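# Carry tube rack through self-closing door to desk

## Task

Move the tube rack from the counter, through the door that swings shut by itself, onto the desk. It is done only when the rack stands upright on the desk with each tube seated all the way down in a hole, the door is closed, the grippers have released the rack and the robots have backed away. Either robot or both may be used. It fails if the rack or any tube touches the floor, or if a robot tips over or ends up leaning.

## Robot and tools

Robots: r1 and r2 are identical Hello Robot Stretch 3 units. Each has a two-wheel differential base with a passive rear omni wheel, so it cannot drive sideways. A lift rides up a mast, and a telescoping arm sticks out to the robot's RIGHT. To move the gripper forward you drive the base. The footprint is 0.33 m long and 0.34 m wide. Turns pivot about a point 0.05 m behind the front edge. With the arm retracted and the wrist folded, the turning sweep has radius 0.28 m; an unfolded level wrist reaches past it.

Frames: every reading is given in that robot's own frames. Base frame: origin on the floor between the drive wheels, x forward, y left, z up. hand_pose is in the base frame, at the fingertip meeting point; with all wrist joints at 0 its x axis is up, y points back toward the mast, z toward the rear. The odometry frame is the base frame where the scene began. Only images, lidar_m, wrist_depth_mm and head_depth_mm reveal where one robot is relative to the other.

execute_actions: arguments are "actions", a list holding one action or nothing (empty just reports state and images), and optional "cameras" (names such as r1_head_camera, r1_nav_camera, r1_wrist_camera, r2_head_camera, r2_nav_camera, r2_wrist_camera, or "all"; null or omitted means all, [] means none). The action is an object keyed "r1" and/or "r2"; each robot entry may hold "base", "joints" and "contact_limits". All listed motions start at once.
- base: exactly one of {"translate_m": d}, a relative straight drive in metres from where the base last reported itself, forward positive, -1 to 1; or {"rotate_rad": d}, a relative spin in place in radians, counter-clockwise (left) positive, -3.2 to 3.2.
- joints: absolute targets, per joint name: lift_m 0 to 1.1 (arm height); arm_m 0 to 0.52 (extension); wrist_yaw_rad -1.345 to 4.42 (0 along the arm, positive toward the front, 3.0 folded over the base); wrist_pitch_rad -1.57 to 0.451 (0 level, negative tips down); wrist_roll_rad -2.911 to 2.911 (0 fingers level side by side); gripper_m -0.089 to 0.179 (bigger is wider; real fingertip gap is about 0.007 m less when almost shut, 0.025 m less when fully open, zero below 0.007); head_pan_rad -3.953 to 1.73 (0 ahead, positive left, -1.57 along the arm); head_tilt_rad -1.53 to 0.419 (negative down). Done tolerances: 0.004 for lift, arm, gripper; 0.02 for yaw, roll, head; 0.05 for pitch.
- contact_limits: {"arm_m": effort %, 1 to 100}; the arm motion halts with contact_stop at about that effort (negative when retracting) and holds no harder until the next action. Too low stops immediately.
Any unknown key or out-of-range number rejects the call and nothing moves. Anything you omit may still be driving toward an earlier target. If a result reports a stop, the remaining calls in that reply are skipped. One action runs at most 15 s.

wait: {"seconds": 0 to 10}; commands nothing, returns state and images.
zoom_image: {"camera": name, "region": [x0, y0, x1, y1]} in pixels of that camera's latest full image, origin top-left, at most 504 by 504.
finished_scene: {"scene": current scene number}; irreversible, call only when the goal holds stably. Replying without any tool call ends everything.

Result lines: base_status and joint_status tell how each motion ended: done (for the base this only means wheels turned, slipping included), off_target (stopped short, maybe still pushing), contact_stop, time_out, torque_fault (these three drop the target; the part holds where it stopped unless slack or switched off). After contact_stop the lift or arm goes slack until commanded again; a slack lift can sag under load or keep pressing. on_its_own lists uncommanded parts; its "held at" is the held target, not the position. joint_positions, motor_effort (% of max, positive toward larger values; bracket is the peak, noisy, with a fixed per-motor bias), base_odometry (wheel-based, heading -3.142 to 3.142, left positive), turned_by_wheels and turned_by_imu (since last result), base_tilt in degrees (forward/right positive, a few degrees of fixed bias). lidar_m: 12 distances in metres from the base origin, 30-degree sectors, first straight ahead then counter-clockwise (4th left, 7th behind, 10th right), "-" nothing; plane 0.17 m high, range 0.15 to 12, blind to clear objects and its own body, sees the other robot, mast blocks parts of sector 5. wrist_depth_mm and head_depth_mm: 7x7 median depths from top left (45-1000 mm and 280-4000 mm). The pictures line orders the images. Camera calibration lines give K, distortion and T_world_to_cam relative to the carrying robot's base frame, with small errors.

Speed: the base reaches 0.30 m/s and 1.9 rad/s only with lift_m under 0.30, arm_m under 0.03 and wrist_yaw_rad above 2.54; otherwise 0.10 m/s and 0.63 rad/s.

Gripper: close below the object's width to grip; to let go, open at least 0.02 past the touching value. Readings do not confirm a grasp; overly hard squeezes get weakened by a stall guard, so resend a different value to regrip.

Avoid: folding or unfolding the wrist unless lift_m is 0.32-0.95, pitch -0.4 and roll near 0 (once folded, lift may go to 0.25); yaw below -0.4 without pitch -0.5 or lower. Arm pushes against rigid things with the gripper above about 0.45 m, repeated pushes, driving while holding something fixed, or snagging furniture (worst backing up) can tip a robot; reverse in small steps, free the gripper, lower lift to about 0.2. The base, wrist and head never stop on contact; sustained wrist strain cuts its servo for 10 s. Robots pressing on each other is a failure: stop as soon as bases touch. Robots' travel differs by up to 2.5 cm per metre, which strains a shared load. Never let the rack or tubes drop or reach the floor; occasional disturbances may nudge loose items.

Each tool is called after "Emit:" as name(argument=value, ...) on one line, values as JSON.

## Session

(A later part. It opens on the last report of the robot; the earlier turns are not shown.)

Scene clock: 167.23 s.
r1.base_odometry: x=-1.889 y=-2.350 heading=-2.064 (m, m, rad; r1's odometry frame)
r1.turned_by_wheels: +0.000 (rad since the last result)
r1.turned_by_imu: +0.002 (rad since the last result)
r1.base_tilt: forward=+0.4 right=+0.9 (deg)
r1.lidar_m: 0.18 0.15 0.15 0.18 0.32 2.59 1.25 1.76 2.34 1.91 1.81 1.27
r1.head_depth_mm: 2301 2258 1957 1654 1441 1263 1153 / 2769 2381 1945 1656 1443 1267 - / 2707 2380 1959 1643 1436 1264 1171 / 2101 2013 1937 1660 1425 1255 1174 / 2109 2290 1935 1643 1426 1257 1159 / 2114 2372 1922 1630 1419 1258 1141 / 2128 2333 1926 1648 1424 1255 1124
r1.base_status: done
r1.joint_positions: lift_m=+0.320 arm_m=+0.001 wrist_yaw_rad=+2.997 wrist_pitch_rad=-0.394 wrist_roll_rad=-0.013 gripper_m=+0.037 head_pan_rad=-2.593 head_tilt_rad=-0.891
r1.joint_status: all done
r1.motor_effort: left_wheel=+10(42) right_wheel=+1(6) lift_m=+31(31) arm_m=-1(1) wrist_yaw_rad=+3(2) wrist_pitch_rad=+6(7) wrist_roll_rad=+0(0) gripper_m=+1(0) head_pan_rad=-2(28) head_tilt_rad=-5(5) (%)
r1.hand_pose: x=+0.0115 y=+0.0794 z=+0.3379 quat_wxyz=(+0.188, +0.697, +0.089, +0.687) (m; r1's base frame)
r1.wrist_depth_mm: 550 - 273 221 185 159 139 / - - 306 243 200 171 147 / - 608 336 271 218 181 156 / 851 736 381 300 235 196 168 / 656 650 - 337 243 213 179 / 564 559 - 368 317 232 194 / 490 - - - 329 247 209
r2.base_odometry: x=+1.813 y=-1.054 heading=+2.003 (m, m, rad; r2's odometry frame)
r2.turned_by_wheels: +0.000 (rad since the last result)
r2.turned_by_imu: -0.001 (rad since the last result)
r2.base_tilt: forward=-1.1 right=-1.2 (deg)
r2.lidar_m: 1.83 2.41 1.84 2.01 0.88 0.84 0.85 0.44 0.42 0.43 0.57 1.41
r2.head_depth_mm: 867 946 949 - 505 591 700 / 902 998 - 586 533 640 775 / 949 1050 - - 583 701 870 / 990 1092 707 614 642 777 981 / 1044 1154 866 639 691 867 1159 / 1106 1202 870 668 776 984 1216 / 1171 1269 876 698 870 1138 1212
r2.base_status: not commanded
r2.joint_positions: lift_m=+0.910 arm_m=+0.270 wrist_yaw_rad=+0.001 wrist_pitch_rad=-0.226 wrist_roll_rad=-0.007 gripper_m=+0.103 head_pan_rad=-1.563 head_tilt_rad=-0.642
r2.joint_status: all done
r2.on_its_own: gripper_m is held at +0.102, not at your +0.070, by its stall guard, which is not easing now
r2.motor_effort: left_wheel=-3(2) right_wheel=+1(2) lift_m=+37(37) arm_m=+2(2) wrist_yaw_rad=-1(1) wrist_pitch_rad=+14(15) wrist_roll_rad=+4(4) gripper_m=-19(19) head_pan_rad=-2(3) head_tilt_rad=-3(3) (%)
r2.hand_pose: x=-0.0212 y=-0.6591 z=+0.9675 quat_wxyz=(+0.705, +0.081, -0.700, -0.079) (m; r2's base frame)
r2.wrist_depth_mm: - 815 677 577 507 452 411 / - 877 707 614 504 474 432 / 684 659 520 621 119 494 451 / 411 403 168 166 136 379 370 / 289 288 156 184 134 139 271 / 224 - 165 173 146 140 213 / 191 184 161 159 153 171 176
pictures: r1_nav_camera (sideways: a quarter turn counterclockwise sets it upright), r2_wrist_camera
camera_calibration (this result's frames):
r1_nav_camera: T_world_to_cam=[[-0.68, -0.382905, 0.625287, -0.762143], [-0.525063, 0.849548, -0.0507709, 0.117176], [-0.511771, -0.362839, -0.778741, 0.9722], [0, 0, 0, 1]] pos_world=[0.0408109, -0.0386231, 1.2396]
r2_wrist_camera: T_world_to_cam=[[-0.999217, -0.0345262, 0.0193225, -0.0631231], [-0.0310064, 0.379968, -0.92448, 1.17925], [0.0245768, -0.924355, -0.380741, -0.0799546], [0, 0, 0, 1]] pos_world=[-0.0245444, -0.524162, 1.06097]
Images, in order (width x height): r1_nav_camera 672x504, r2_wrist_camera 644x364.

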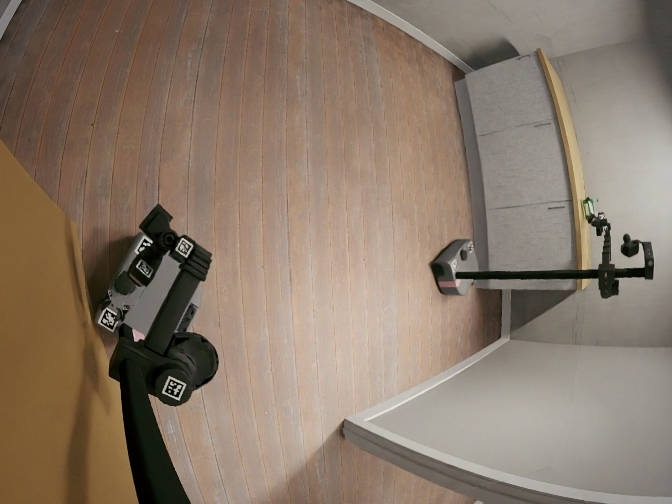

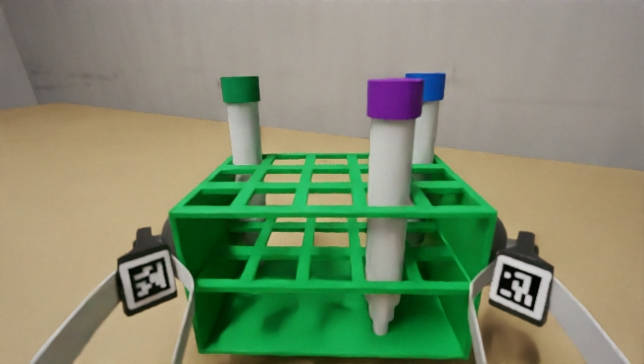

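Emit:
execute_actions(actions=[{"r2":{"joints":{"lift_m":0.94,"arm_m":0.0,"head_pan_rad":-0.3,"head_tilt_rad":-0.8}}}], cameras=["r2_wrist_camera"])

Emit:
execute_actions(actions=[{"r2":{"base":{"rotate_rad":1.4},"joints":{"wrist_yaw_rad":1.57}}}], cameras=["r2_wrist_camera","r2_nav_camera","r2_head_camera"])

Scene clock: 186.37 s.
r1.base_odometry: x=-1.889 y=-2.350 heading=-2.064 (m, m, rad; r1's odometry frame)
r1.turned_by_wheels: +0.000 (rad since the last result)
r1.turned_by_imu: +0.001 (rad since the last result)
r1.base_tilt: forward=+0.4 right=+0.8 (deg)
r1.lidar_m: 0.18 0.15 0.15 0.18 0.32 2.59 1.25 1.75 2.34 1.91 1.81 1.27
r1.head_depth_mm: 2262 2251 1958 1658 1446 1268 1153 / 2731 2405 1954 1656 1441 1264 - / 2702 2382 1957 1661 1427 1262 1168 / 2100 2019 1965 1641 1425 1259 1171 / 2115 2298 1919 1637 1433 1252 1165 / 2110 2322 1934 1637 1407 1249 1143 / 2129 2346 1920 1636 1420 1252 1124
r1.base_status: not commanded
r1.joint_positions: lift_m=+0.320 arm_m=+0.001 wrist_yaw_rad=+2.997 wrist_pitch_rad=-0.394 wrist_roll_rad=-0.013 gripper_m=+0.037 head_pan_rad=-2.593 head_tilt_rad=-0.891
r1.joint_status: not commanded
r1.motor_effort: left_wheel=+10(10) right_wheel=+1(1) lift_m=+31(31) arm_m=-1(1) wrist_yaw_rad=+4(2) wrist_pitch_rad=+7(6) wrist_roll_rad=+0(0) gripper_m=+0(1) head_pan_rad=-2(3) head_tilt_rad=-4(4) (%)
r1.hand_pose: x=+0.0115 y=+0.0794 z=+0.3379 quat_wxyz=(+0.188, +0.697, +0.089, +0.687) (m; r1's base frame)
r1.wrist_depth_mm: 567 - 272 221 186 159 139 / - - 304 243 200 169 147 / - 609 334 269 217 182 157 / 802 725 382 303 236 196 167 / 660 646 - 334 244 214 180 / 552 547 - 372 319 232 193 / 480 - - - 331 245 209
r2.base_odometry: x=+1.813 y=-1.054 heading=+2.003 (m, m, rad; r2's odometry frame)
r2.turned_by_wheels: +0.000 (rad since the last result)
r2.turned_by_imu: -0.001 (rad since the last result)
r2.base_tilt: forward=-1.1 right=-1.3 (deg)
r2.lidar_m: 1.83 2.41 1.85 2.01 0.88 0.84 0.86 0.44 0.42 0.43 0.57 1.40
r2.head_depth_mm: 1502 1705 1968 1799 1508 1293 1137 / 1525 1732 2010 1785 1516 1290 1129 / 1557 1764 2031 1803 1522 1305 1139 / 1574 1773 2058 1798 1501 1301 1137 / 1594 1822 2097 1818 1509 1301 1139 / 1637 1859 2115 1817 1513 1309 1149 / 1652 1914 2142 1823 1532 1310 1141
r2.base_status: not commanded
r2.joint_positions: lift_m=+0.940 arm_m=+0.000 wrist_yaw_rad=+0.001 wrist_pitch_rad=-0.227 wrist_roll_rad=-0.007 gripper_m=+0.103 head_pan_rad=-0.307 head_tilt_rad=-0.790
r2.joint_status: all done
r2.on_its_own: gripper_m is held at +0.102, not at your +0.070, by its stall guard, which is not easing now
r2.motor_effort: left_wheel=-2(2) right_wheel=+2(2) lift_m=+36(37) arm_m=-2(4) wrist_yaw_rad=+0(1) wrist_pitch_rad=+15(15) wrist_roll_rad=+4(4) gripper_m=-19(19) head_pan_rad=+2(36) head_tilt_rad=-4(12) (%)
r2.hand_pose: x=-0.0213 y=-0.3894 z=+0.9972 quat_wxyz=(+0.705, +0.081, -0.700, -0.080) (m; r2's base frame)
r2.wrist_depth_mm: - - 952 814 725 644 572 / - - 976 870 720 676 605 / 808 797 626 750 119 667 619 / 491 479 169 166 136 446 444 / 559 386 156 185 134 139 326 / 693 - 166 174 145 140 256 / - 540 160 159 152 205 210
pictures: r2_wrist_camera
camera_calibration (this result's frames):
r2_wrist_camera: T_world_to_cam=[[-0.999229, -0.0341911, 0.0192839, -0.0543061], [-0.0308712, 0.381042, -0.924042, 1.10424], [0.024246, -0.923925, -0.381804, 0.181821], [0, 0, 0, 1]] pos_world=[-0.0245836, -0.25463, 1.09083]
Images, in order (width x height): r2_wrist_camera 644x364.

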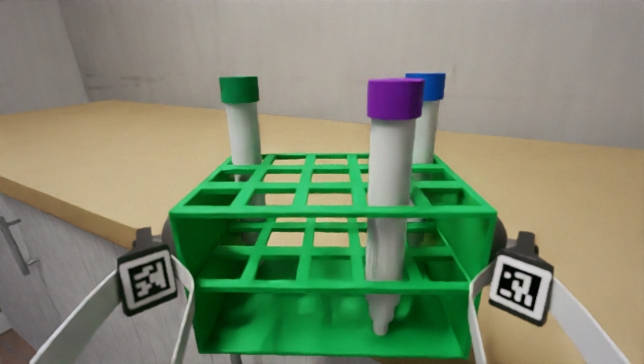

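Scene clock: 189.53 s.
r1.base_odometry: x=-1.889 y=-2.350 heading=-2.064 (m, m, rad; r1's odometry frame)
r1.turned_by_wheels: +0.000 (rad since the last result)
r1.turned_by_imu: +0.001 (rad since the last result)
r1.base_tilt: forward=+0.4 right=+0.9 (deg)
r1.lidar_m: 0.18 0.15 0.15 0.18 0.32 2.59 1.25 1.83 2.34 1.92 1.81 1.27
r1.head_depth_mm: 2315 2272 1982 1674 1435 1260 1150 / 2731 2399 1970 1646 1431 1266 - / 2664 2367 1937 1655 1426 1259 1169 / 2086 2158 1935 1656 1439 1267 1175 / 2124 2138 1948 1643 1418 1258 1162 / 2123 2354 1917 1632 1410 1253 1143 / 2118 2341 1917 1630 1419 1254 1122
r1.base_status: not commanded
r1.joint_positions: lift_m=+0.320 arm_m=+0.001 wrist_yaw_rad=+2.997 wrist_pitch_rad=-0.394 wrist_roll_rad=-0.013 gripper_m=+0.037 head_pan_rad=-2.593 head_tilt_rad=-0.891
r1.joint_status: not commanded
r1.motor_effort: left_wheel=+10(10) right_wheel=+1(1) lift_m=+31(31) arm_m=-1(1) wrist_yaw_rad=+2(2) wrist_pitch_rad=+6(6) wrist_roll_rad=+0(0) gripper_m=+0(0) head_pan_rad=-2(1) head_tilt_rad=-5(6) (%)
r1.hand_pose: x=+0.0115 y=+0.0794 z=+0.3379 quat_wxyz=(+0.188, +0.697, +0.089, +0.687) (m; r1's base frame)
r1.wrist_depth_mm: 552 - 273 221 185 159 139 / - - 302 244 199 169 148 / - 614 335 268 218 183 157 / 804 731 379 300 235 197 168 / 658 651 - 333 245 213 179 / 564 556 - 372 317 230 194 / 478 - - - 328 246 209
r2.base_odometry: x=+1.813 y=-1.054 heading=-2.881 (m, m, rad; r2's odometry frame)
r2.turned_by_wheels: +1.400 (rad since the last result)
r2.turned_by_imu: +1.388 (rad since the last result)
r2.base_tilt: forward=-1.1 right=-1.2 (deg)
r2.lidar_m: 1.88 0.95 0.83 0.84 0.47 0.42 0.42 0.50 0.93 1.79 2.12 1.85
r2.head_depth_mm: 2353 2649 2229 336 350 1318 1128 / 2359 2644 2215 1698 352 1294 1142 / 2296 2573 2228 372 316 1252 1139 / 1770 1938 2022 1784 1503 1296 1139 / 1699 1862 2077 1827 1506 1301 1138 / 1714 1935 2119 1830 1521 1305 1142 / 1696 1910 2136 1824 1523 1310 1148
r2.base_status: done
r2.joint_positions: lift_m=+0.940 arm_m=+0.000 wrist_yaw_rad=+1.568 wrist_pitch_rad=-0.227 wrist_roll_rad=-0.006 gripper_m=+0.103 head_pan_rad=-0.307 head_tilt_rad=-0.790
r2.joint_status: all done
r2.on_its_own: gripper_m is held at +0.102, not at your +0.070, by its stall guard, which is not easing now
r2.motor_effort: left_wheel=-3(9) right_wheel=+3(7) lift_m=+36(37) arm_m=-2(2) wrist_yaw_rad=+2(4) wrist_pitch_rad=+15(15) wrist_roll_rad=+4(4) gripper_m=-19(19) head_pan_rad=+2(3) head_tilt_rad=-4(4) (%)
r2.hand_pose: x=+0.2229 y=-0.1459 z=+0.9972 quat_wxyz=(+0.556, +0.551, -0.439, +0.441) (m; r2's base frame)
r2.wrist_depth_mm: 798 - - - - - - / 827 - - - - - - / 832 - - - 163 - - / 846 - 168 167 135 - - / 854 - 156 184 135 139 - / 851 - 166 173 147 139 - / 821 - 160 159 153 - -
pictures: r2_head_camera (sideways: a quarter turn clockwise sets it upright), r2_nav_camera (sideways: a quarter turn counterclockwise sets it upright), r2_wrist_camera
camera_calibration (this result's frames):
r2_head_camera: T_world_to_cam=[[-0.667102, 0.243258, -0.704131, 0.942836], [0.303827, 0.951845, 0.0409865, -0.0532675], [0.680194, -0.186592, -0.708886, 0.87948], [0, 0, 0, 1]] pos_world=[0.0469359, -0.0145461, 1.28951]
r2_nav_camera: T_world_to_cam=[[0.689889, -0.196117, 0.696844, -0.875572], [-0.276846, -0.960907, 0.0036486, 0.0498792], [0.668887, -0.195435, -0.717214, 0.887892], [0, 0, 0, 1]] pos_world=[0.0239576, 0.0497401, 1.24676]
r2_wrist_camera: T_world_to_cam=[[0.0310068, -0.999339, 0.0189591, -0.172037], [-0.381138, -0.0293564, -0.924052, 1.03718], [0.923998, 0.0214259, -0.381796, 0.338298], [0, 0, 0, 1]] pos_world=[0.0880548, -0.148724, 1.09083]
Images, in order (width x height): r2_head_camera 896x504, r2_nav_camera 672x504, r2_wrist_camera 644x364.

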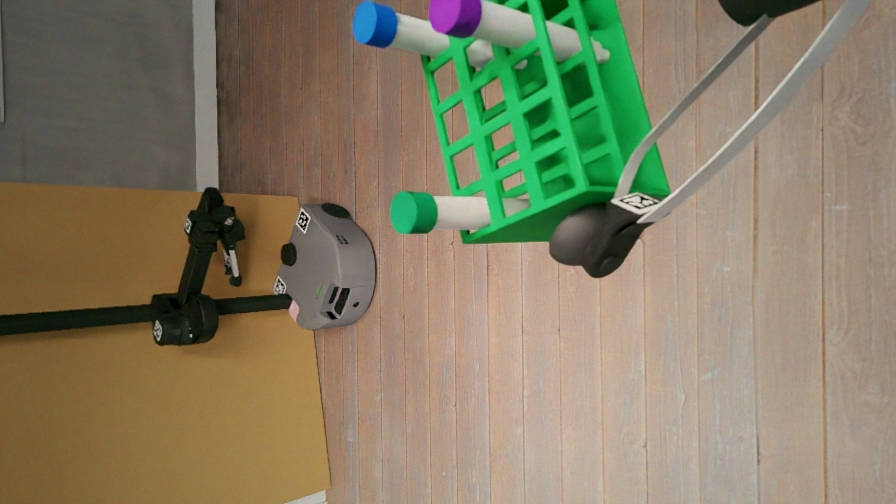

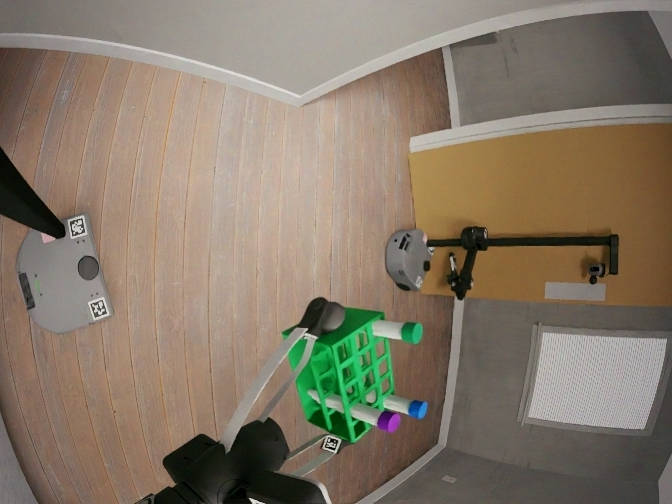

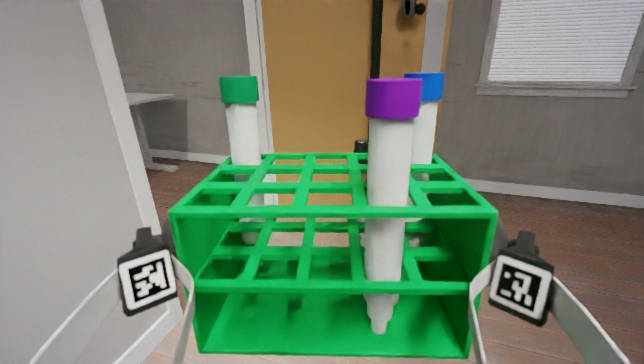

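Emit:
execute_actions(actions=[{"r2":{"base":{"translate_m":1.0},"joints":{"lift_m":0.85,"head_pan_rad":0.2}}}], cameras=["r2_nav_camera"])

Emit:
execute_actions(actions=[{"r2":{"base":{"translate_m":0.3}}}], cameras=["r2_nav_camera"])

Emit:
execute_actions(actions=[{"r2":{"base":{"rotate_rad":1.12},"joints":{"head_pan_rad":0.0}}}], cameras=["r2_wrist_camera","r2_nav_camera","r2_head_camera"])

Scene clock: 213.47 s.
r1.base_odometry: x=-1.889 y=-2.350 heading=-2.064 (m, m, rad; r1's odometry frame)
r1.turned_by_wheels: +0.000 (rad since the last result)
r1.turned_by_imu: +0.003 (rad since the last result)
r1.base_tilt: forward=+0.4 right=+0.8 (deg)
r1.lidar_m: 0.18 0.15 0.15 0.18 0.32 2.59 0.95 0.92 2.34 1.92 1.81 1.27
r1.head_depth_mm: 2283 695 1906 1649 1439 1266 1154 / 724 657 1974 1475 1434 1272 - / 759 2312 1963 1449 1426 1279 1165 / 2129 2294 1938 1579 1445 1265 1181 / 2120 2373 1938 1659 1434 1263 1165 / 2116 2366 1952 1631 1426 1264 1136 / 2103 2355 1935 1636 1422 1261 1124
r1.base_status: not commanded
r1.joint_positions: lift_m=+0.320 arm_m=+0.001 wrist_yaw_rad=+2.997 wrist_pitch_rad=-0.394 wrist_roll_rad=-0.013 gripper_m=+0.037 head_pan_rad=-2.593 head_tilt_rad=-0.891
r1.joint_status: not commanded
r1.motor_effort: left_wheel=+10(10) right_wheel=+1(1) lift_m=+31(31) arm_m=-1(1) wrist_yaw_rad=+3(3) wrist_pitch_rad=+7(6) wrist_roll_rad=+0(1) gripper_m=+1(0) head_pan_rad=-2(2) head_tilt_rad=-4(4) (%)
r1.hand_pose: x=+0.0115 y=+0.0794 z=+0.3379 quat_wxyz=(+0.188, +0.697, +0.089, +0.687) (m; r1's base frame)
r1.wrist_depth_mm: 561 - 271 220 184 159 139 / - - 302 243 199 169 147 / - 611 334 268 219 182 156 / 801 740 376 302 235 197 168 / 649 658 - 336 246 214 179 / 564 558 - 368 318 232 194 / 476 - - - 330 246 210
r2.base_odometry: x=+0.847 y=-1.312 heading=-2.881 (m, m, rad; r2's odometry frame)
r2.turned_by_wheels: +0.000 (rad since the last result)
r2.turned_by_imu: +0.007 (rad since the last result)
r2.base_tilt: forward=-1.0 right=-1.2 (deg)
r2.lidar_m: 1.01 1.17 0.58 0.52 0.63 1.17 1.38 1.65 2.09 2.10 1.98 0.92
r2.head_depth_mm: 826 929 1061 1243 1441 378 1117 / 851 963 1104 1302 1474 1293 1140 / 879 997 1157 1374 1498 1300 1135 / 938 1068 1250 1497 1502 1293 1146 / 1802 2103 2179 1808 1518 1313 1147 / 1968 2282 2241 1812 1511 1309 1147 / 2077 2454 2264 1813 1527 1305 1144
r2.base_status: done
r2.joint_positions: lift_m=+0.850 arm_m=+0.000 wrist_yaw_rad=+1.568 wrist_pitch_rad=-0.227 wrist_roll_rad=-0.006 gripper_m=+0.103 head_pan_rad=+0.193 head_tilt_rad=-0.790
r2.joint_status: all done
r2.on_its_own: gripper_m is held at +0.102, not at your +0.070, by its stall guard, which is not easing now
r2.motor_effort: left_wheel=-3(6) right_wheel=+2(7) lift_m=+21(34) arm_m=-1(1) wrist_yaw_rad=+2(2) wrist_pitch_rad=+16(15) wrist_roll_rad=+3(4) gripper_m=-19(19) head_pan_rad=+3(28) head_tilt_rad=-3(3) (%)
r2.hand_pose: x=+0.2229 y=-0.1459 z=+0.9079 quat_wxyz=(+0.556, +0.551, -0.439, +0.441) (m; r2's base frame)
r2.wrist_depth_mm: - - 830 832 777 762 749 / - - 878 873 688 787 - / - - 943 935 162 826 - / - - 168 166 135 872 - / - - 156 183 135 139 - / - - 165 174 147 139 - / - - 160 159 153 - -
pictures: r2_nav_camera (sideways: a quarter turn counterclockwise sets it upright)
camera_calibration (this result's frames):
r2_nav_camera: T_world_to_cam=[[0.699591, 0.158562, 0.696729, -0.875482], [0.217588, -0.976034, 0.00364437, 0.0468687], [0.680609, 0.14905, -0.717325, 0.887965], [0, 0, 0, 1]] pos_world=[-0.00207619, 0.0522119, 1.24676]
Images, in order (width x height): r2_nav_camera 672x504.

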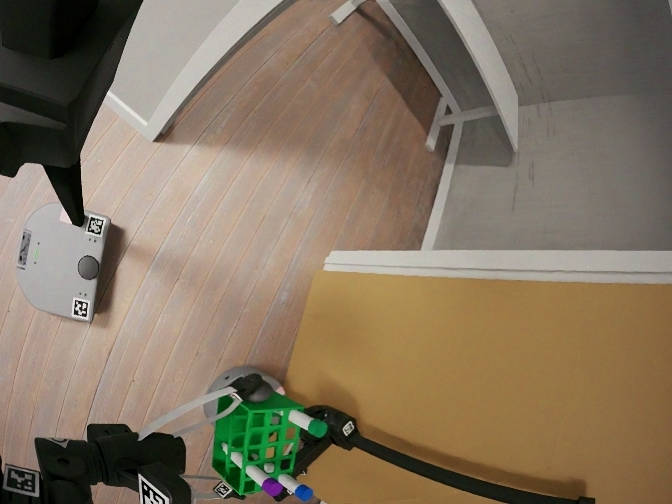

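Scene clock: 217.83 s.
r1.base_odometry: x=-1.889 y=-2.350 heading=-2.064 (m, m, rad; r1's odometry frame)
r1.turned_by_wheels: +0.000 (rad since the last result)
r1.turned_by_imu: +0.001 (rad since the last result)
r1.base_tilt: forward=+0.3 right=+0.9 (deg)
r1.lidar_m: 0.18 0.15 0.15 0.18 0.32 2.58 0.69 2.28 2.34 1.92 1.81 1.27
r1.head_depth_mm: 549 578 1974 1657 1303 1266 1152 / 2701 2285 1979 1657 1262 1264 - / 2681 2381 1955 1653 1330 1270 1159 / 2129 2305 1950 1652 1431 1257 1165 / 2116 2338 1950 1632 1428 1259 1167 / 2112 2334 1930 1665 1421 1258 1144 / 2116 2371 1932 1640 1412 1246 1123
r1.base_status: not commanded
r1.joint_positions: lift_m=+0.320 arm_m=+0.001 wrist_yaw_rad=+2.997 wrist_pitch_rad=-0.394 wrist_roll_rad=-0.013 gripper_m=+0.037 head_pan_rad=-2.593 head_tilt_rad=-0.891
r1.joint_status: not commanded
r1.motor_effort: left_wheel=+10(10) right_wheel=+1(1) lift_m=+31(31) arm_m=-1(1) wrist_yaw_rad=+4(2) wrist_pitch_rad=+6(6) wrist_roll_rad=+0(0) gripper_m=+1(1) head_pan_rad=-3(2) head_tilt_rad=-4(6) (%)
r1.hand_pose: x=+0.0115 y=+0.0794 z=+0.3379 quat_wxyz=(+0.188, +0.697, +0.089, +0.687) (m; r1's base frame)
r1.wrist_depth_mm: 571 - 271 222 185 159 139 / - - 302 243 200 170 148 / - 616 333 267 219 182 156 / 805 737 383 304 238 197 167 / 654 647 - 334 244 214 180 / 552 557 - 370 317 231 193 / 482 - - - 330 247 209
r2.base_odometry: x=+0.557 y=-1.389 heading=-2.881 (m, m, rad; r2's odometry frame)
r2.turned_by_wheels: +0.000 (rad since the last result)
r2.turned_by_imu: +0.002 (rad since the last result)
r2.base_tilt: forward=-1.1 right=-1.1 (deg)
r2.lidar_m: 0.71 0.77 2.14 0.58 0.55 0.97 1.67 2.00 2.19 2.19 0.70 0.67
r2.head_depth_mm: 570 641 733 862 1019 379 1102 / 587 661 765 902 1102 1277 1140 / 607 689 799 952 1174 1293 1138 / 626 714 837 998 1276 1302 1140 / 695 801 956 1220 1451 1300 1151 / 1603 1906 2141 1828 1512 1309 1149 / 1756 2063 2257 1813 1513 1314 1144
r2.base_status: done
r2.joint_positions: lift_m=+0.850 arm_m=+0.000 wrist_yaw_rad=+1.568 wrist_pitch_rad=-0.227 wrist_roll_rad=-0.006 gripper_m=+0.103 head_pan_rad=+0.193 head_tilt_rad=-0.790
r2.joint_status: not commanded
r2.on_its_own: gripper_m is held at +0.102, not at your +0.070, by its stall guard, which is not easing now
r2.motor_effort: left_wheel=-3(5) right_wheel=+3(6) lift_m=+21(20) arm_m=-2(1) wrist_yaw_rad=+2(1) wrist_pitch_rad=+15(15) wrist_roll_rad=+3(4) gripper_m=-19(19) head_pan_rad=+3(3) head_tilt_rad=-3(4) (%)
r2.hand_pose: x=+0.2229 y=-0.1459 z=+0.9079 quat_wxyz=(+0.556, +0.551, -0.439, +0.441) (m; r2's base frame)
r2.wrist_depth_mm: - 637 569 547 523 492 491 / - 698 599 576 537 526 517 / - - 635 631 163 556 548 / - - 169 166 135 583 570 / - - 156 184 135 139 616 / - - 166 173 147 140 651 / - - 160 160 154 528 745
pictures: r2_nav_camera (sideways: a quarter turn counterclockwise sets it upright)
camera_calibration (this result's frames):
r2_nav_camera: T_world_to_cam=[[0.699614, 0.158573, 0.696703, -0.875448], [0.217597, -0.976032, 0.00364339, 0.0468699], [0.680582, 0.149052, -0.717351, 0.887999], [0, 0, 0, 1]] pos_world=[-0.00207869, 0.0522114, 1.24676]
Images, in order (width x height): r2_nav_camera 672x504.

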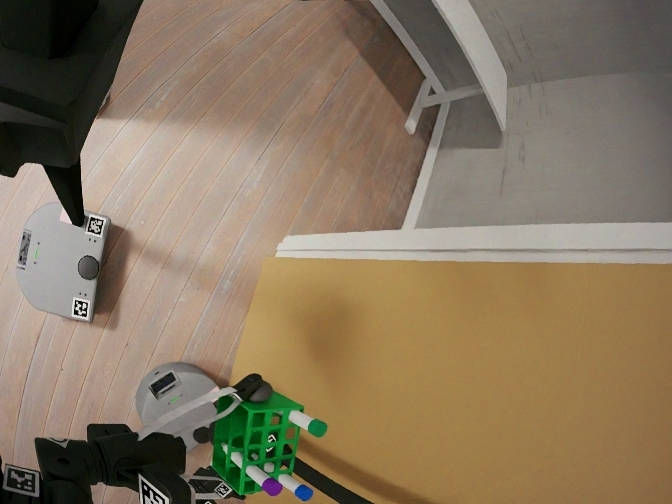

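Scene clock: 220.53 s.
r1.base_odometry: x=-1.889 y=-2.350 heading=-2.064 (m, m, rad; r1's odometry frame)
r1.turned_by_wheels: +0.000 (rad since the last result)
r1.turned_by_imu: +0.001 (rad since the last result)
r1.base_tilt: forward=+0.4 right=+0.8 (deg)
r1.lidar_m: 0.18 0.15 0.15 0.18 0.32 2.59 0.70 2.29 2.33 1.91 1.80 1.27
r1.head_depth_mm: 2026 2198 1824 1657 1407 1257 1146 / 2755 2425 1953 1594 1257 1221 - / 2655 2406 1958 1650 1257 1249 1170 / 2119 2294 1938 1638 1428 1251 1172 / 2112 2340 1945 1647 1420 1252 1160 / 2093 2342 1919 1611 1423 1260 1142 / 2122 2335 1943 1636 1409 1261 1131
r1.base_status: not commanded
r1.joint_positions: lift_m=+0.320 arm_m=+0.001 wrist_yaw_rad=+2.997 wrist_pitch_rad=-0.394 wrist_roll_rad=-0.013 gripper_m=+0.037 head_pan_rad=-2.593 head_tilt_rad=-0.891
r1.joint_status: not commanded
r1.motor_effort: left_wheel=+10(10) right_wheel=+1(1) lift_m=+31(31) arm_m=-1(1) wrist_yaw_rad=+3(3) wrist_pitch_rad=+6(6) wrist_roll_rad=+0(0) gripper_m=+1(1) head_pan_rad=-2(3) head_tilt_rad=-6(6) (%)
r1.hand_pose: x=+0.0115 y=+0.0794 z=+0.3379 quat_wxyz=(+0.188, +0.697, +0.089, +0.687) (m; r1's base frame)
r1.wrist_depth_mm: 567 - 271 222 186 159 139 / - - 304 243 200 169 147 / - 616 338 268 217 182 157 / 794 732 377 301 236 196 166 / 662 653 - 334 245 214 180 / 551 549 - 363 316 230 193 / 481 - - - 328 248 209
r2.base_odometry: x=+0.557 y=-1.389 heading=-1.761 (m, m, rad; r2's odometry frame)
r2.turned_by_wheels: +1.120 (rad since the last result)
r2.turned_by_imu: +1.110 (rad since the last result)
r2.base_tilt: forward=-1.1 right=-1.2 (deg)
r2.lidar_m: 2.14 0.55 0.54 1.15 1.68 2.12 2.19 2.21 0.70 0.67 0.71 0.88
r2.head_depth_mm: 2003 2578 2237 1804 1461 377 1135 / 1999 2621 2216 1778 1469 383 1139 / 2006 2572 2235 1819 1511 1305 1147 / 1923 2559 2270 1826 1509 1297 1144 / 1922 2481 2240 1807 1514 1307 1147 / 2056 2504 2242 1810 1521 1296 1145 / 2212 2510 2265 1827 1515 1279 1107
r2.base_status: done
r2.joint_positions: lift_m=+0.850 arm_m=+0.000 wrist_yaw_rad=+1.568 wrist_pitch_rad=-0.227 wrist_roll_rad=-0.006 gripper_m=+0.103 head_pan_rad=+0.007 head_tilt_rad=-0.790
r2.joint_status: all done
r2.on_its_own: gripper_m is held at +0.102, not at your +0.070, by its stall guard, which is not easing now
r2.motor_effort: left_wheel=-3(10) right_wheel=+3(8) lift_m=+20(21) arm_m=-2(2) wrist_yaw_rad=+2(2) wrist_pitch_rad=+16(15) wrist_roll_rad=+3(3) gripper_m=-19(19) head_pan_rad=-3(17) head_tilt_rad=-4(4) (%)
r2.hand_pose: x=+0.2229 y=-0.1459 z=+0.9079 quat_wxyz=(+0.556, +0.552, -0.439, +0.441) (m; r2's base frame)
r2.wrist_depth_mm: - - - - - - - / - - - - - - - / - - - - 164 - 541 / - - 169 166 135 - 538 / - - 156 183 135 139 557 / - - 167 174 147 140 501 / 563 - 161 159 153 751 489
pictures: r2_head_camera (sideways: a quarter turn clockwise sets it upright), r2_nav_camera (sideways: a quarter turn counterclockwise sets it upright), r2_wrist_camera
camera_calibration (this result's frames):
r2_head_camera: T_world_to_cam=[[-0.709764, 0.0252295, -0.703988, 0.942911], [-0.00513668, 0.999147, 0.0409861, -0.0513823], [0.704421, 0.0327066, -0.709028, 0.879516], [0, 0, 0, 1]] pos_world=[0.0494297, -0.00121667, 1.28951]
r2_nav_camera: T_world_to_cam=[[0.716868, 0.0266453, 0.696699, -0.875549], [0.0336071, -0.999428, 0.00364326, 0.0479924], [0.696398, 0.0208023, -0.717354, 0.887907], [0, 0, 0, 1]] pos_world=[0.00770382, 0.0528238, 1.24676]
r2_wrist_camera: T_world_to_cam=[[0.0310714, -0.999338, 0.0189496, -0.17034], [-0.381406, -0.0293786, -0.923941, 0.954592], [0.923885, 0.0214806, -0.382066, 0.304498], [0, 0, 0, 1]] pos_world=[0.0880587, -0.148724, 1.00155]
Images, in order (width x height): r2_head_camera 896x504, r2_nav_camera 672x504, r2_wrist_camera 644x364.

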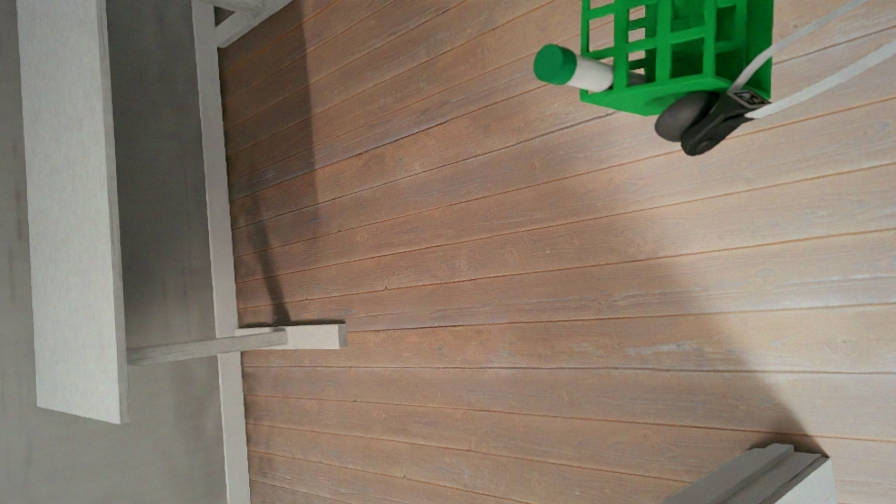

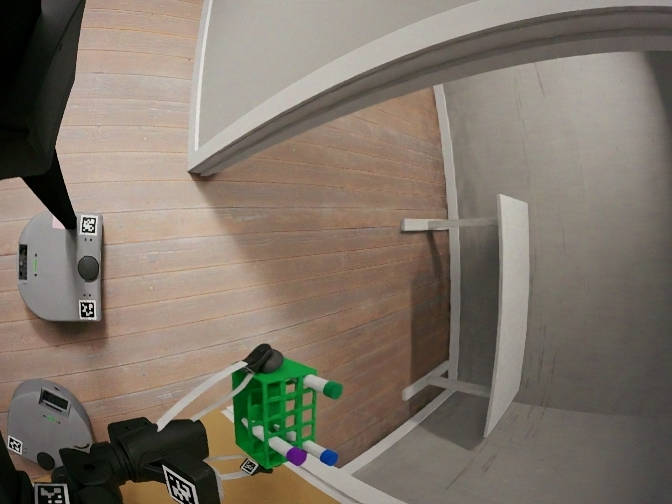

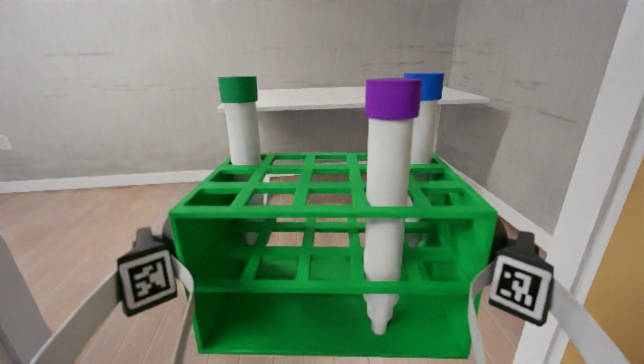

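Emit:
execute_actions(actions=[{"r2":{"base":{"translate_m":1.0},"joints":{"lift_m":0.80}}}], cameras=["r2_head_camera","r2_wrist_camera"])

Scene clock: 238.50 s.
r1.base_odometry: x=-1.889 y=-2.350 heading=-2.064 (m, m, rad; r1's odometry frame)
r1.turned_by_wheels: +0.000 (rad since the last result)
r1.turned_by_imu: +0.003 (rad since the last result)
r1.base_tilt: forward=+0.4 right=+0.9 (deg)
r1.lidar_m: 0.18 0.15 0.15 0.18 0.32 1.42 1.25 2.28 2.34 1.91 1.81 1.28
r1.head_depth_mm: 2298 2268 1971 1669 1439 1263 1156 / 2745 2383 1935 1655 1442 1273 - / 2647 2405 1949 1646 1434 1269 1168 / 2130 2323 1946 1654 1438 1258 1179 / 2131 2375 1935 1651 1434 1254 1165 / 2111 2348 1925 1652 1423 1256 1138 / 2119 2350 1930 1649 1420 1252 1126
r1.base_status: not commanded
r1.joint_positions: lift_m=+0.320 arm_m=+0.001 wrist_yaw_rad=+2.997 wrist_pitch_rad=-0.394 wrist_roll_rad=-0.013 gripper_m=+0.037 head_pan_rad=-2.593 head_tilt_rad=-0.891
r1.joint_status: not commanded
r1.motor_effort: left_wheel=+10(10) right_wheel=+1(1) lift_m=+31(31) arm_m=-1(1) wrist_yaw_rad=+3(4) wrist_pitch_rad=+6(6) wrist_roll_rad=+0(0) gripper_m=+1(0) head_pan_rad=-2(2) head_tilt_rad=-6(4) (%)
r1.hand_pose: x=+0.0115 y=+0.0794 z=+0.3379 quat_wxyz=(+0.188, +0.697, +0.089, +0.687) (m; r1's base frame)
r1.wrist_depth_mm: 567 - 272 221 185 159 139 / - - 302 242 200 169 148 / - 607 338 267 217 183 157 / 799 729 379 300 237 197 167 / 666 656 - 334 245 213 179 / 548 543 - 371 319 231 194 / 480 - - - 331 248 209
r2.base_odometry: x=+0.368 y=-2.371 heading=-1.761 (m, m, rad; r2's odometry frame)
r2.turned_by_wheels: +0.000 (rad since the last result)
r2.turned_by_imu: +0.007 (rad since the last result)
r2.base_tilt: forward=-1.1 right=-1.3 (deg)
r2.lidar_m: 1.58 1.15 2.02 2.42 0.72 0.63 3.19 0.88 0.72 1.19 1.36 1.52
r2.head_depth_mm: 1428 1279 1051 1803 1488 408 1101 / 1398 1286 1011 1782 1501 418 1125 / 1390 1304 1023 1800 1502 1299 1143 / 1379 1305 1017 1814 1501 1297 1139 / 1359 1319 1028 1817 1516 1311 1142 / 1347 1316 994 1715 1508 1300 1153 / 1339 1327 1000 1839 1527 1308 1149
r2.base_status: done
r2.joint_positions: lift_m=+0.800 arm_m=+0.000 wrist_yaw_rad=+1.568 wrist_pitch_rad=-0.227 wrist_roll_rad=-0.006 gripper_m=+0.103 head_pan_rad=+0.007 head_tilt_rad=-0.790
r2.joint_status: all done
r2.on_its_own: gripper_m is held at +0.102, not at your +0.070, by its stall guard, which is not easing now
r2.motor_effort: left_wheel=-3(6) right_wheel=+3(5) lift_m=+21(20) arm_m=-2(2) wrist_yaw_rad=+1(1) wrist_pitch_rad=+15(15) wrist_roll_rad=+3(3) gripper_m=-19(19) head_pan_rad=-3(4) head_tilt_rad=-3(3) (%)
r2.hand_pose: x=+0.2228 y=-0.1459 z=+0.8578 quat_wxyz=(+0.556, +0.552, -0.439, +0.441) (m; r2's base frame)
r2.wrist_depth_mm: - - - - - - - / - - - - - - - / - - 802 949 163 917 - / - - 168 167 135 - - / - - 156 184 134 139 - / - - 166 175 146 139 - / - - 160 159 152 - -
pictures: r2_head_camera (sideways: a quarter turn clockwise sets it upright), r2_wrist_camera
camera_calibration (this result's frames):
r2_head_camera: T_world_to_cam=[[-0.70978, 0.0252307, -0.703971, 0.942889], [-0.00513381, 0.999147, 0.0409861, -0.0513823], [0.704404, 0.0327052, -0.709045, 0.879538], [0, 0, 0, 1]] pos_world=[0.0494294, -0.00121675, 1.2895]
r2_wrist_camera: T_world_to_cam=[[0.0310748, -0.999338, 0.0189432, -0.169386], [-0.381581, -0.029378, -0.923868, 0.908317], [0.923813, 0.0214807, -0.382241, 0.285555], [0, 0, 0, 1]] pos_world=[0.088061, -0.148724, 0.951525]
Images, in order (width x height): r2_head_camera 896x504, r2_wrist_camera 644x364.

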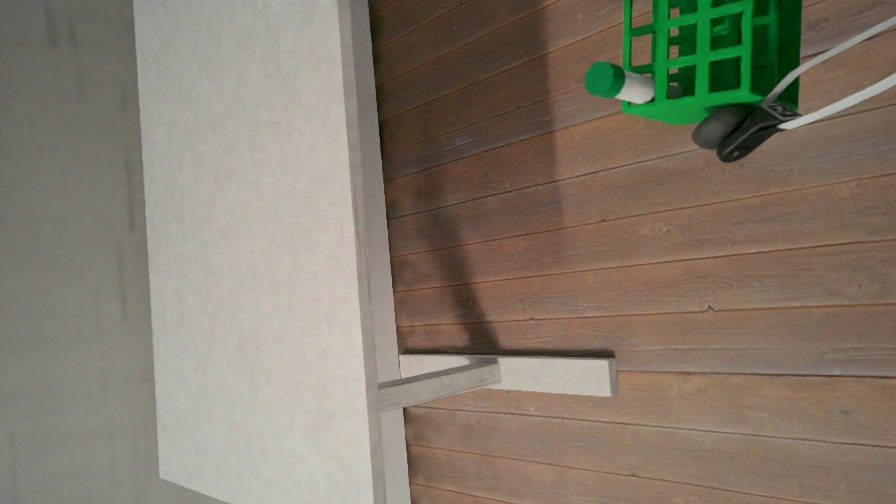

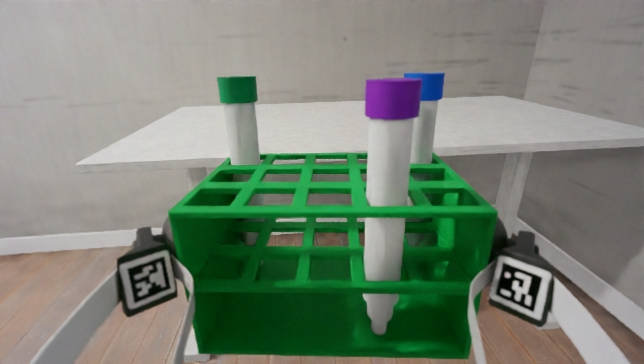

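Emit:
execute_actions(actions=[{"r1":{"base":{"translate_m":-0.72}},"r2":{"base":{"translate_m":0.72},"joints":{"lift_m":0.76,"head_tilt_rad":-1.1,"head_pan_rad":-0.3}}}], cameras=["r2_head_camera","r2_wrist_camera","r1_nav_camera"])

Scene clock: 261.10 s.
r1.base_odometry: x=-1.548 y=-1.715 heading=-2.064 (m, m, rad; r1's odometry frame)
r1.turned_by_wheels: +0.000 (rad since the last result)
r1.turned_by_imu: +0.001 (rad since the last result)
r1.base_tilt: forward=+0.3 right=+0.9 (deg)
r1.lidar_m: - 0.15 0.18 1.90 2.09 0.54 0.53 1.25 1.72 0.19 0.15 -
r1.head_depth_mm: 1095 1109 1107 1126 1127 1156 1156 / 1530 1561 1572 1536 1408 1280 - / 2114 2281 1966 1654 1440 1254 1172 / 2146 2340 1972 1643 1434 1266 1166 / 2074 2234 1935 1649 1422 1261 1163 / 1552 1795 1931 1629 1429 1250 1153 / 1545 1768 1938 1636 1419 1258 1122
r1.base_status: done
r1.joint_positions: lift_m=+0.320 arm_m=+0.001 wrist_yaw_rad=+2.997 wrist_pitch_rad=-0.394 wrist_roll_rad=-0.013 gripper_m=+0.037 head_pan_rad=-2.606 head_tilt_rad=-0.889
r1.joint_status: not commanded
r1.motor_effort: left_wheel=+0(10) right_wheel=+7(13) lift_m=+31(31) arm_m=-1(1) wrist_yaw_rad=+4(3) wrist_pitch_rad=+6(6) wrist_roll_rad=+0(0) gripper_m=+0(0) head_pan_rad=+2(10) head_tilt_rad=-8(14) (%)
r1.hand_pose: x=+0.0116 y=+0.0794 z=+0.3379 quat_wxyz=(+0.188, +0.697, +0.089, +0.687) (m; r1's base frame)
r1.wrist_depth_mm: - - - - 581 213 130 / - - - - 574 211 129 / - - 988 995 544 209 128 / 808 801 791 764 526 206 127 / 648 666 - 630 360 204 126 / 553 561 - 556 504 200 126 / 483 509 - - 442 183 125
r2.base_odometry: x=+0.232 y=-3.078 heading=-1.761 (m, m, rad; r2's odometry frame)
r2.turned_by_wheels: +0.000 (rad since the last result)
r2.turned_by_imu: +0.005 (rad since the last result)
r2.base_tilt: forward=-1.1 right=-1.2 (deg)
r2.lidar_m: 0.87 0.49 1.11 2.37 1.87 1.27 1.48 1.25 1.35 1.26 1.02 0.93
r2.head_depth_mm: 896 782 691 616 572 - 1079 / 899 782 692 483 563 1158 1100 / 890 786 696 495 550 536 - / 869 790 696 617 559 525 - / 852 790 699 625 566 518 1123 / 833 791 699 625 568 518 1076 / 797 795 704 630 571 521 496
r2.base_status: done
r2.joint_positions: lift_m=+0.760 arm_m=+0.000 wrist_yaw_rad=+1.568 wrist_pitch_rad=-0.227 wrist_roll_rad=-0.006 gripper_m=+0.103 head_pan_rad=-0.293 head_tilt_rad=-1.086
r2.joint_status: all done
r2.on_its_own: gripper_m is held at +0.102, not at your +0.070, by its stall guard, which is not easing now
r2.motor_effort: left_wheel=-3(5) right_wheel=+3(7) lift_m=+21(21) arm_m=-1(2) wrist_yaw_rad=+2(1) wrist_pitch_rad=+15(16) wrist_roll_rad=+4(3) gripper_m=-19(19) head_pan_rad=-3(22) head_tilt_rad=-5(20) (%)
r2.hand_pose: x=+0.2228 y=-0.1459 z=+0.8178 quat_wxyz=(+0.556, +0.552, -0.439, +0.441) (m; r2's base frame)
r2.wrist_depth_mm: 654 689 693 723 737 767 782 / 685 721 716 753 757 822 826 / 732 777 641 767 165 759 740 / 514 510 169 166 136 466 467 / 363 361 157 184 135 139 343 / 284 - 166 173 147 139 271 / 239 231 160 159 153 217 223
pictures: r1_nav_camera (sideways: a quarter turn counterclockwise sets it upright), r2_head_camera (sideways: a quarter turn clockwise sets it upright), r2_wrist_camera
camera_calibration (this result's frames):
r1_nav_camera: T_world_to_cam=[[-0.683533, -0.373186, 0.627307, -0.764754], [-0.514065, 0.856248, -0.0507581, 0.117093], [-0.518188, -0.357172, -0.777116, 0.970125], [0, 0, 0, 1]] pos_world=[0.0401659, -0.0391544, 1.23958]
r2_head_camera: T_world_to_cam=[[-0.837785, 0.284322, -0.46613, 0.6338], [0.301794, 0.952591, 0.0386252, -0.0501654], [0.455013, -0.108315, -0.883873, 1.10836], [0, 0, 0, 1]] pos_world=[0.0418107, -0.0123639, 1.27702]
r2_wrist_camera: T_world_to_cam=[[0.0310761, -0.999338, 0.0189407, -0.168626], [-0.381651, -0.0293779, -0.92384, 0.871338], [0.923784, 0.0214806, -0.382311, 0.270329], [0, 0, 0, 1]] pos_world=[0.088062, -0.148724, 0.91152]
Images, in order (width x height): r1_nav_camera 672x504, r2_head_camera 896x504, r2_wrist_camera 644x364.

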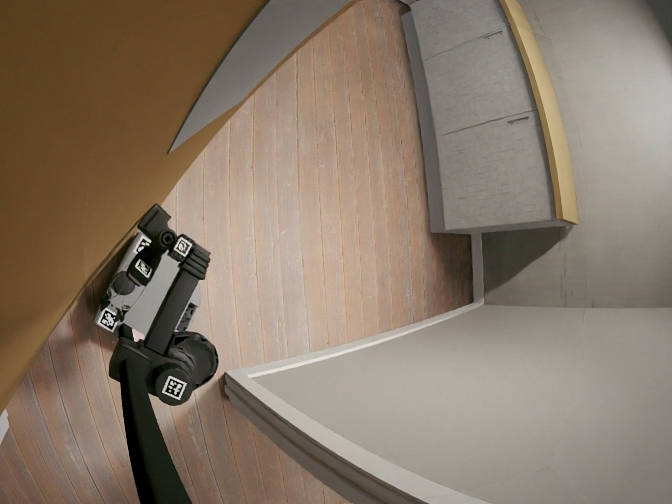

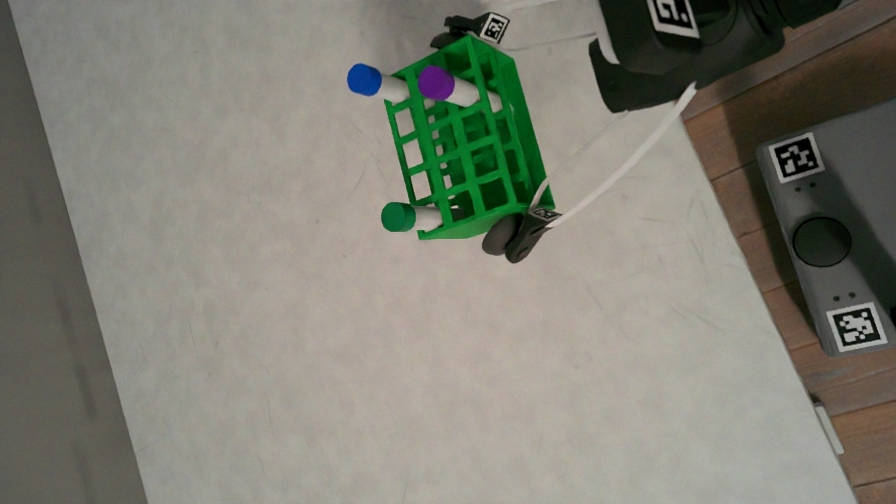

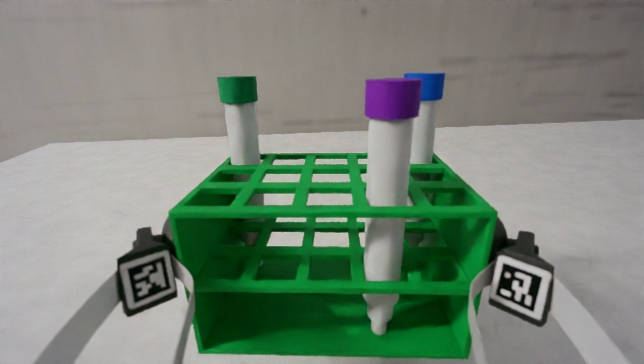

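Emit:
execute_actions(actions=[{"r1":{"base":{"rotate_rad":-1.0},"joints":{"head_pan_rad":-3.1}},"r2":{"joints":{"lift_m":0.70}}}], cameras=["r2_wrist_camera","r1_nav_camera"])

Scene clock: 267.47 s.
r1.base_odometry: x=-1.548 y=-1.715 heading=-3.063 (m, m, rad; r1's odometry frame)
r1.turned_by_wheels: -1.000 (rad since the last result)
r1.turned_by_imu: -1.007 (rad since the last result)
r1.base_tilt: forward=+0.4 right=+0.9 (deg)
r1.lidar_m: 0.19 0.16 0.16 0.18 0.30 1.99 1.60 0.53 0.53 1.42 1.74 2.32
r1.head_depth_mm: 2334 2423 1976 1675 1436 1270 1142 / 2331 2406 1877 1661 1432 1262 - / 2283 2339 1817 1656 1431 1277 - / 2330 2253 1889 1646 1425 1257 - / 2378 2351 1957 1638 1427 1260 1164 / 2393 2374 1943 1633 1436 1258 1146 / 2386 2349 1948 1625 1392 1203 1119
r1.base_status: done
r1.joint_positions: lift_m=+0.320 arm_m=+0.001 wrist_yaw_rad=+2.998 wrist_pitch_rad=-0.394 wrist_roll_rad=-0.013 gripper_m=+0.037 head_pan_rad=-3.093 head_tilt_rad=-0.889
r1.joint_status: all done
r1.motor_effort: left_wheel=+14(74) right_wheel=-2(27) lift_m=+31(31) arm_m=-1(1) wrist_yaw_rad=+1(3) wrist_pitch_rad=+6(7) wrist_roll_rad=+0(0) gripper_m=+1(0) head_pan_rad=-2(23) head_tilt_rad=-6(21) (%)
r1.hand_pose: x=+0.0113 y=+0.0794 z=+0.3379 quat_wxyz=(+0.187, +0.697, +0.090, +0.687) (m; r1's base frame)
r1.wrist_depth_mm: 458 - 261 220 187 163 144 / 550 - 292 241 202 174 153 / 697 521 320 266 219 188 164 / 776 635 363 297 241 203 175 / 657 638 - 336 252 222 189 / 548 551 - 366 322 239 204 / 482 - - - 336 259 222
r2.base_odometry: x=+0.232 y=-3.078 heading=-1.761 (m, m, rad; r2's odometry frame)
r2.turned_by_wheels: +0.000 (rad since the last result)
r2.turned_by_imu: -0.001 (rad since the last result)
r2.base_tilt: forward=-1.1 right=-1.2 (deg)
r2.lidar_m: 0.86 0.49 1.11 2.38 1.88 1.27 1.51 1.25 1.36 1.25 1.02 0.93
r2.head_depth_mm: 900 781 692 621 571 - 1078 / 901 784 693 543 560 1154 1103 / 891 787 697 600 550 536 - / 870 789 699 623 558 525 - / 850 792 699 627 565 518 1123 / 834 791 701 628 569 518 1077 / 796 794 703 629 568 519 495
r2.base_status: not commanded
r2.joint_positions: lift_m=+0.700 arm_m=+0.000 wrist_yaw_rad=+1.568 wrist_pitch_rad=-0.227 wrist_roll_rad=-0.006 gripper_m=+0.103 head_pan_rad=-0.293 head_tilt_rad=-1.086
r2.joint_status: all done
r2.on_its_own: gripper_m is held at +0.102, not at your +0.070, by its stall guard, which is not easing now
r2.motor_effort: left_wheel=-3(3) right_wheel=+3(3) lift_m=+20(21) arm_m=-2(1) wrist_yaw_rad=+2(1) wrist_pitch_rad=+16(15) wrist_roll_rad=+4(3) gripper_m=-19(19) head_pan_rad=-3(2) head_tilt_rad=-4(5) (%)
r2.hand_pose: x=+0.2228 y=-0.1459 z=+0.7578 quat_wxyz=(+0.556, +0.552, -0.439, +0.441) (m; r2's base frame)
r2.wrist_depth_mm: 661 667 697 707 727 740 766 / 698 706 721 759 755 786 797 / 590 574 456 566 119 526 517 / 359 354 164 166 134 327 328 / 254 253 156 182 134 140 238 / 198 - 165 172 147 139 189 / - 161 154 153 152 151 155
pictures: r1_nav_camera (sideways: a quarter turn counterclockwise sets it upright), r2_wrist_camera
camera_calibration (this result's frames):
r1_nav_camera: T_world_to_cam=[[-0.778996, -0.00965075, 0.626955, -0.763713], [-0.0532084, 0.997292, -0.0507604, 0.114284], [-0.624768, -0.0729014, -0.7774, 0.971145], [0, 0, 0, 1]] pos_world=[0.0178918, -0.0505474, 1.23958]
r2_wrist_camera: T_world_to_cam=[[0.0310722, -0.999338, 0.0189408, -0.167491], [-0.381642, -0.0293763, -0.923843, 0.81593], [0.923788, 0.0214772, -0.382302, 0.24739], [0, 0, 0, 1]] pos_world=[0.0880618, -0.148724, 0.851541]
Images, in order (width x height): r1_nav_camera 672x504, r2_wrist_camera 644x364.

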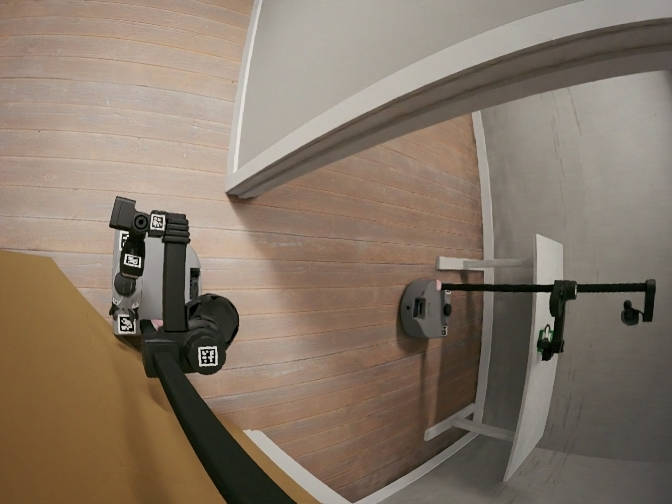

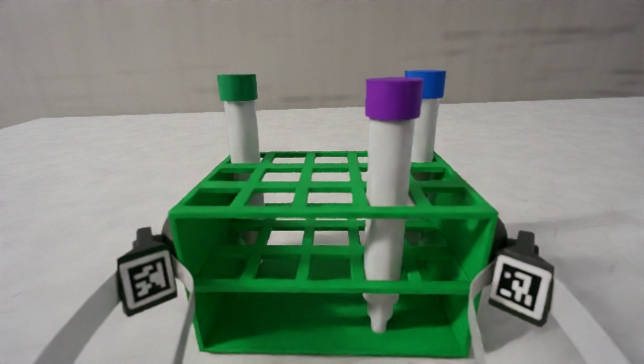

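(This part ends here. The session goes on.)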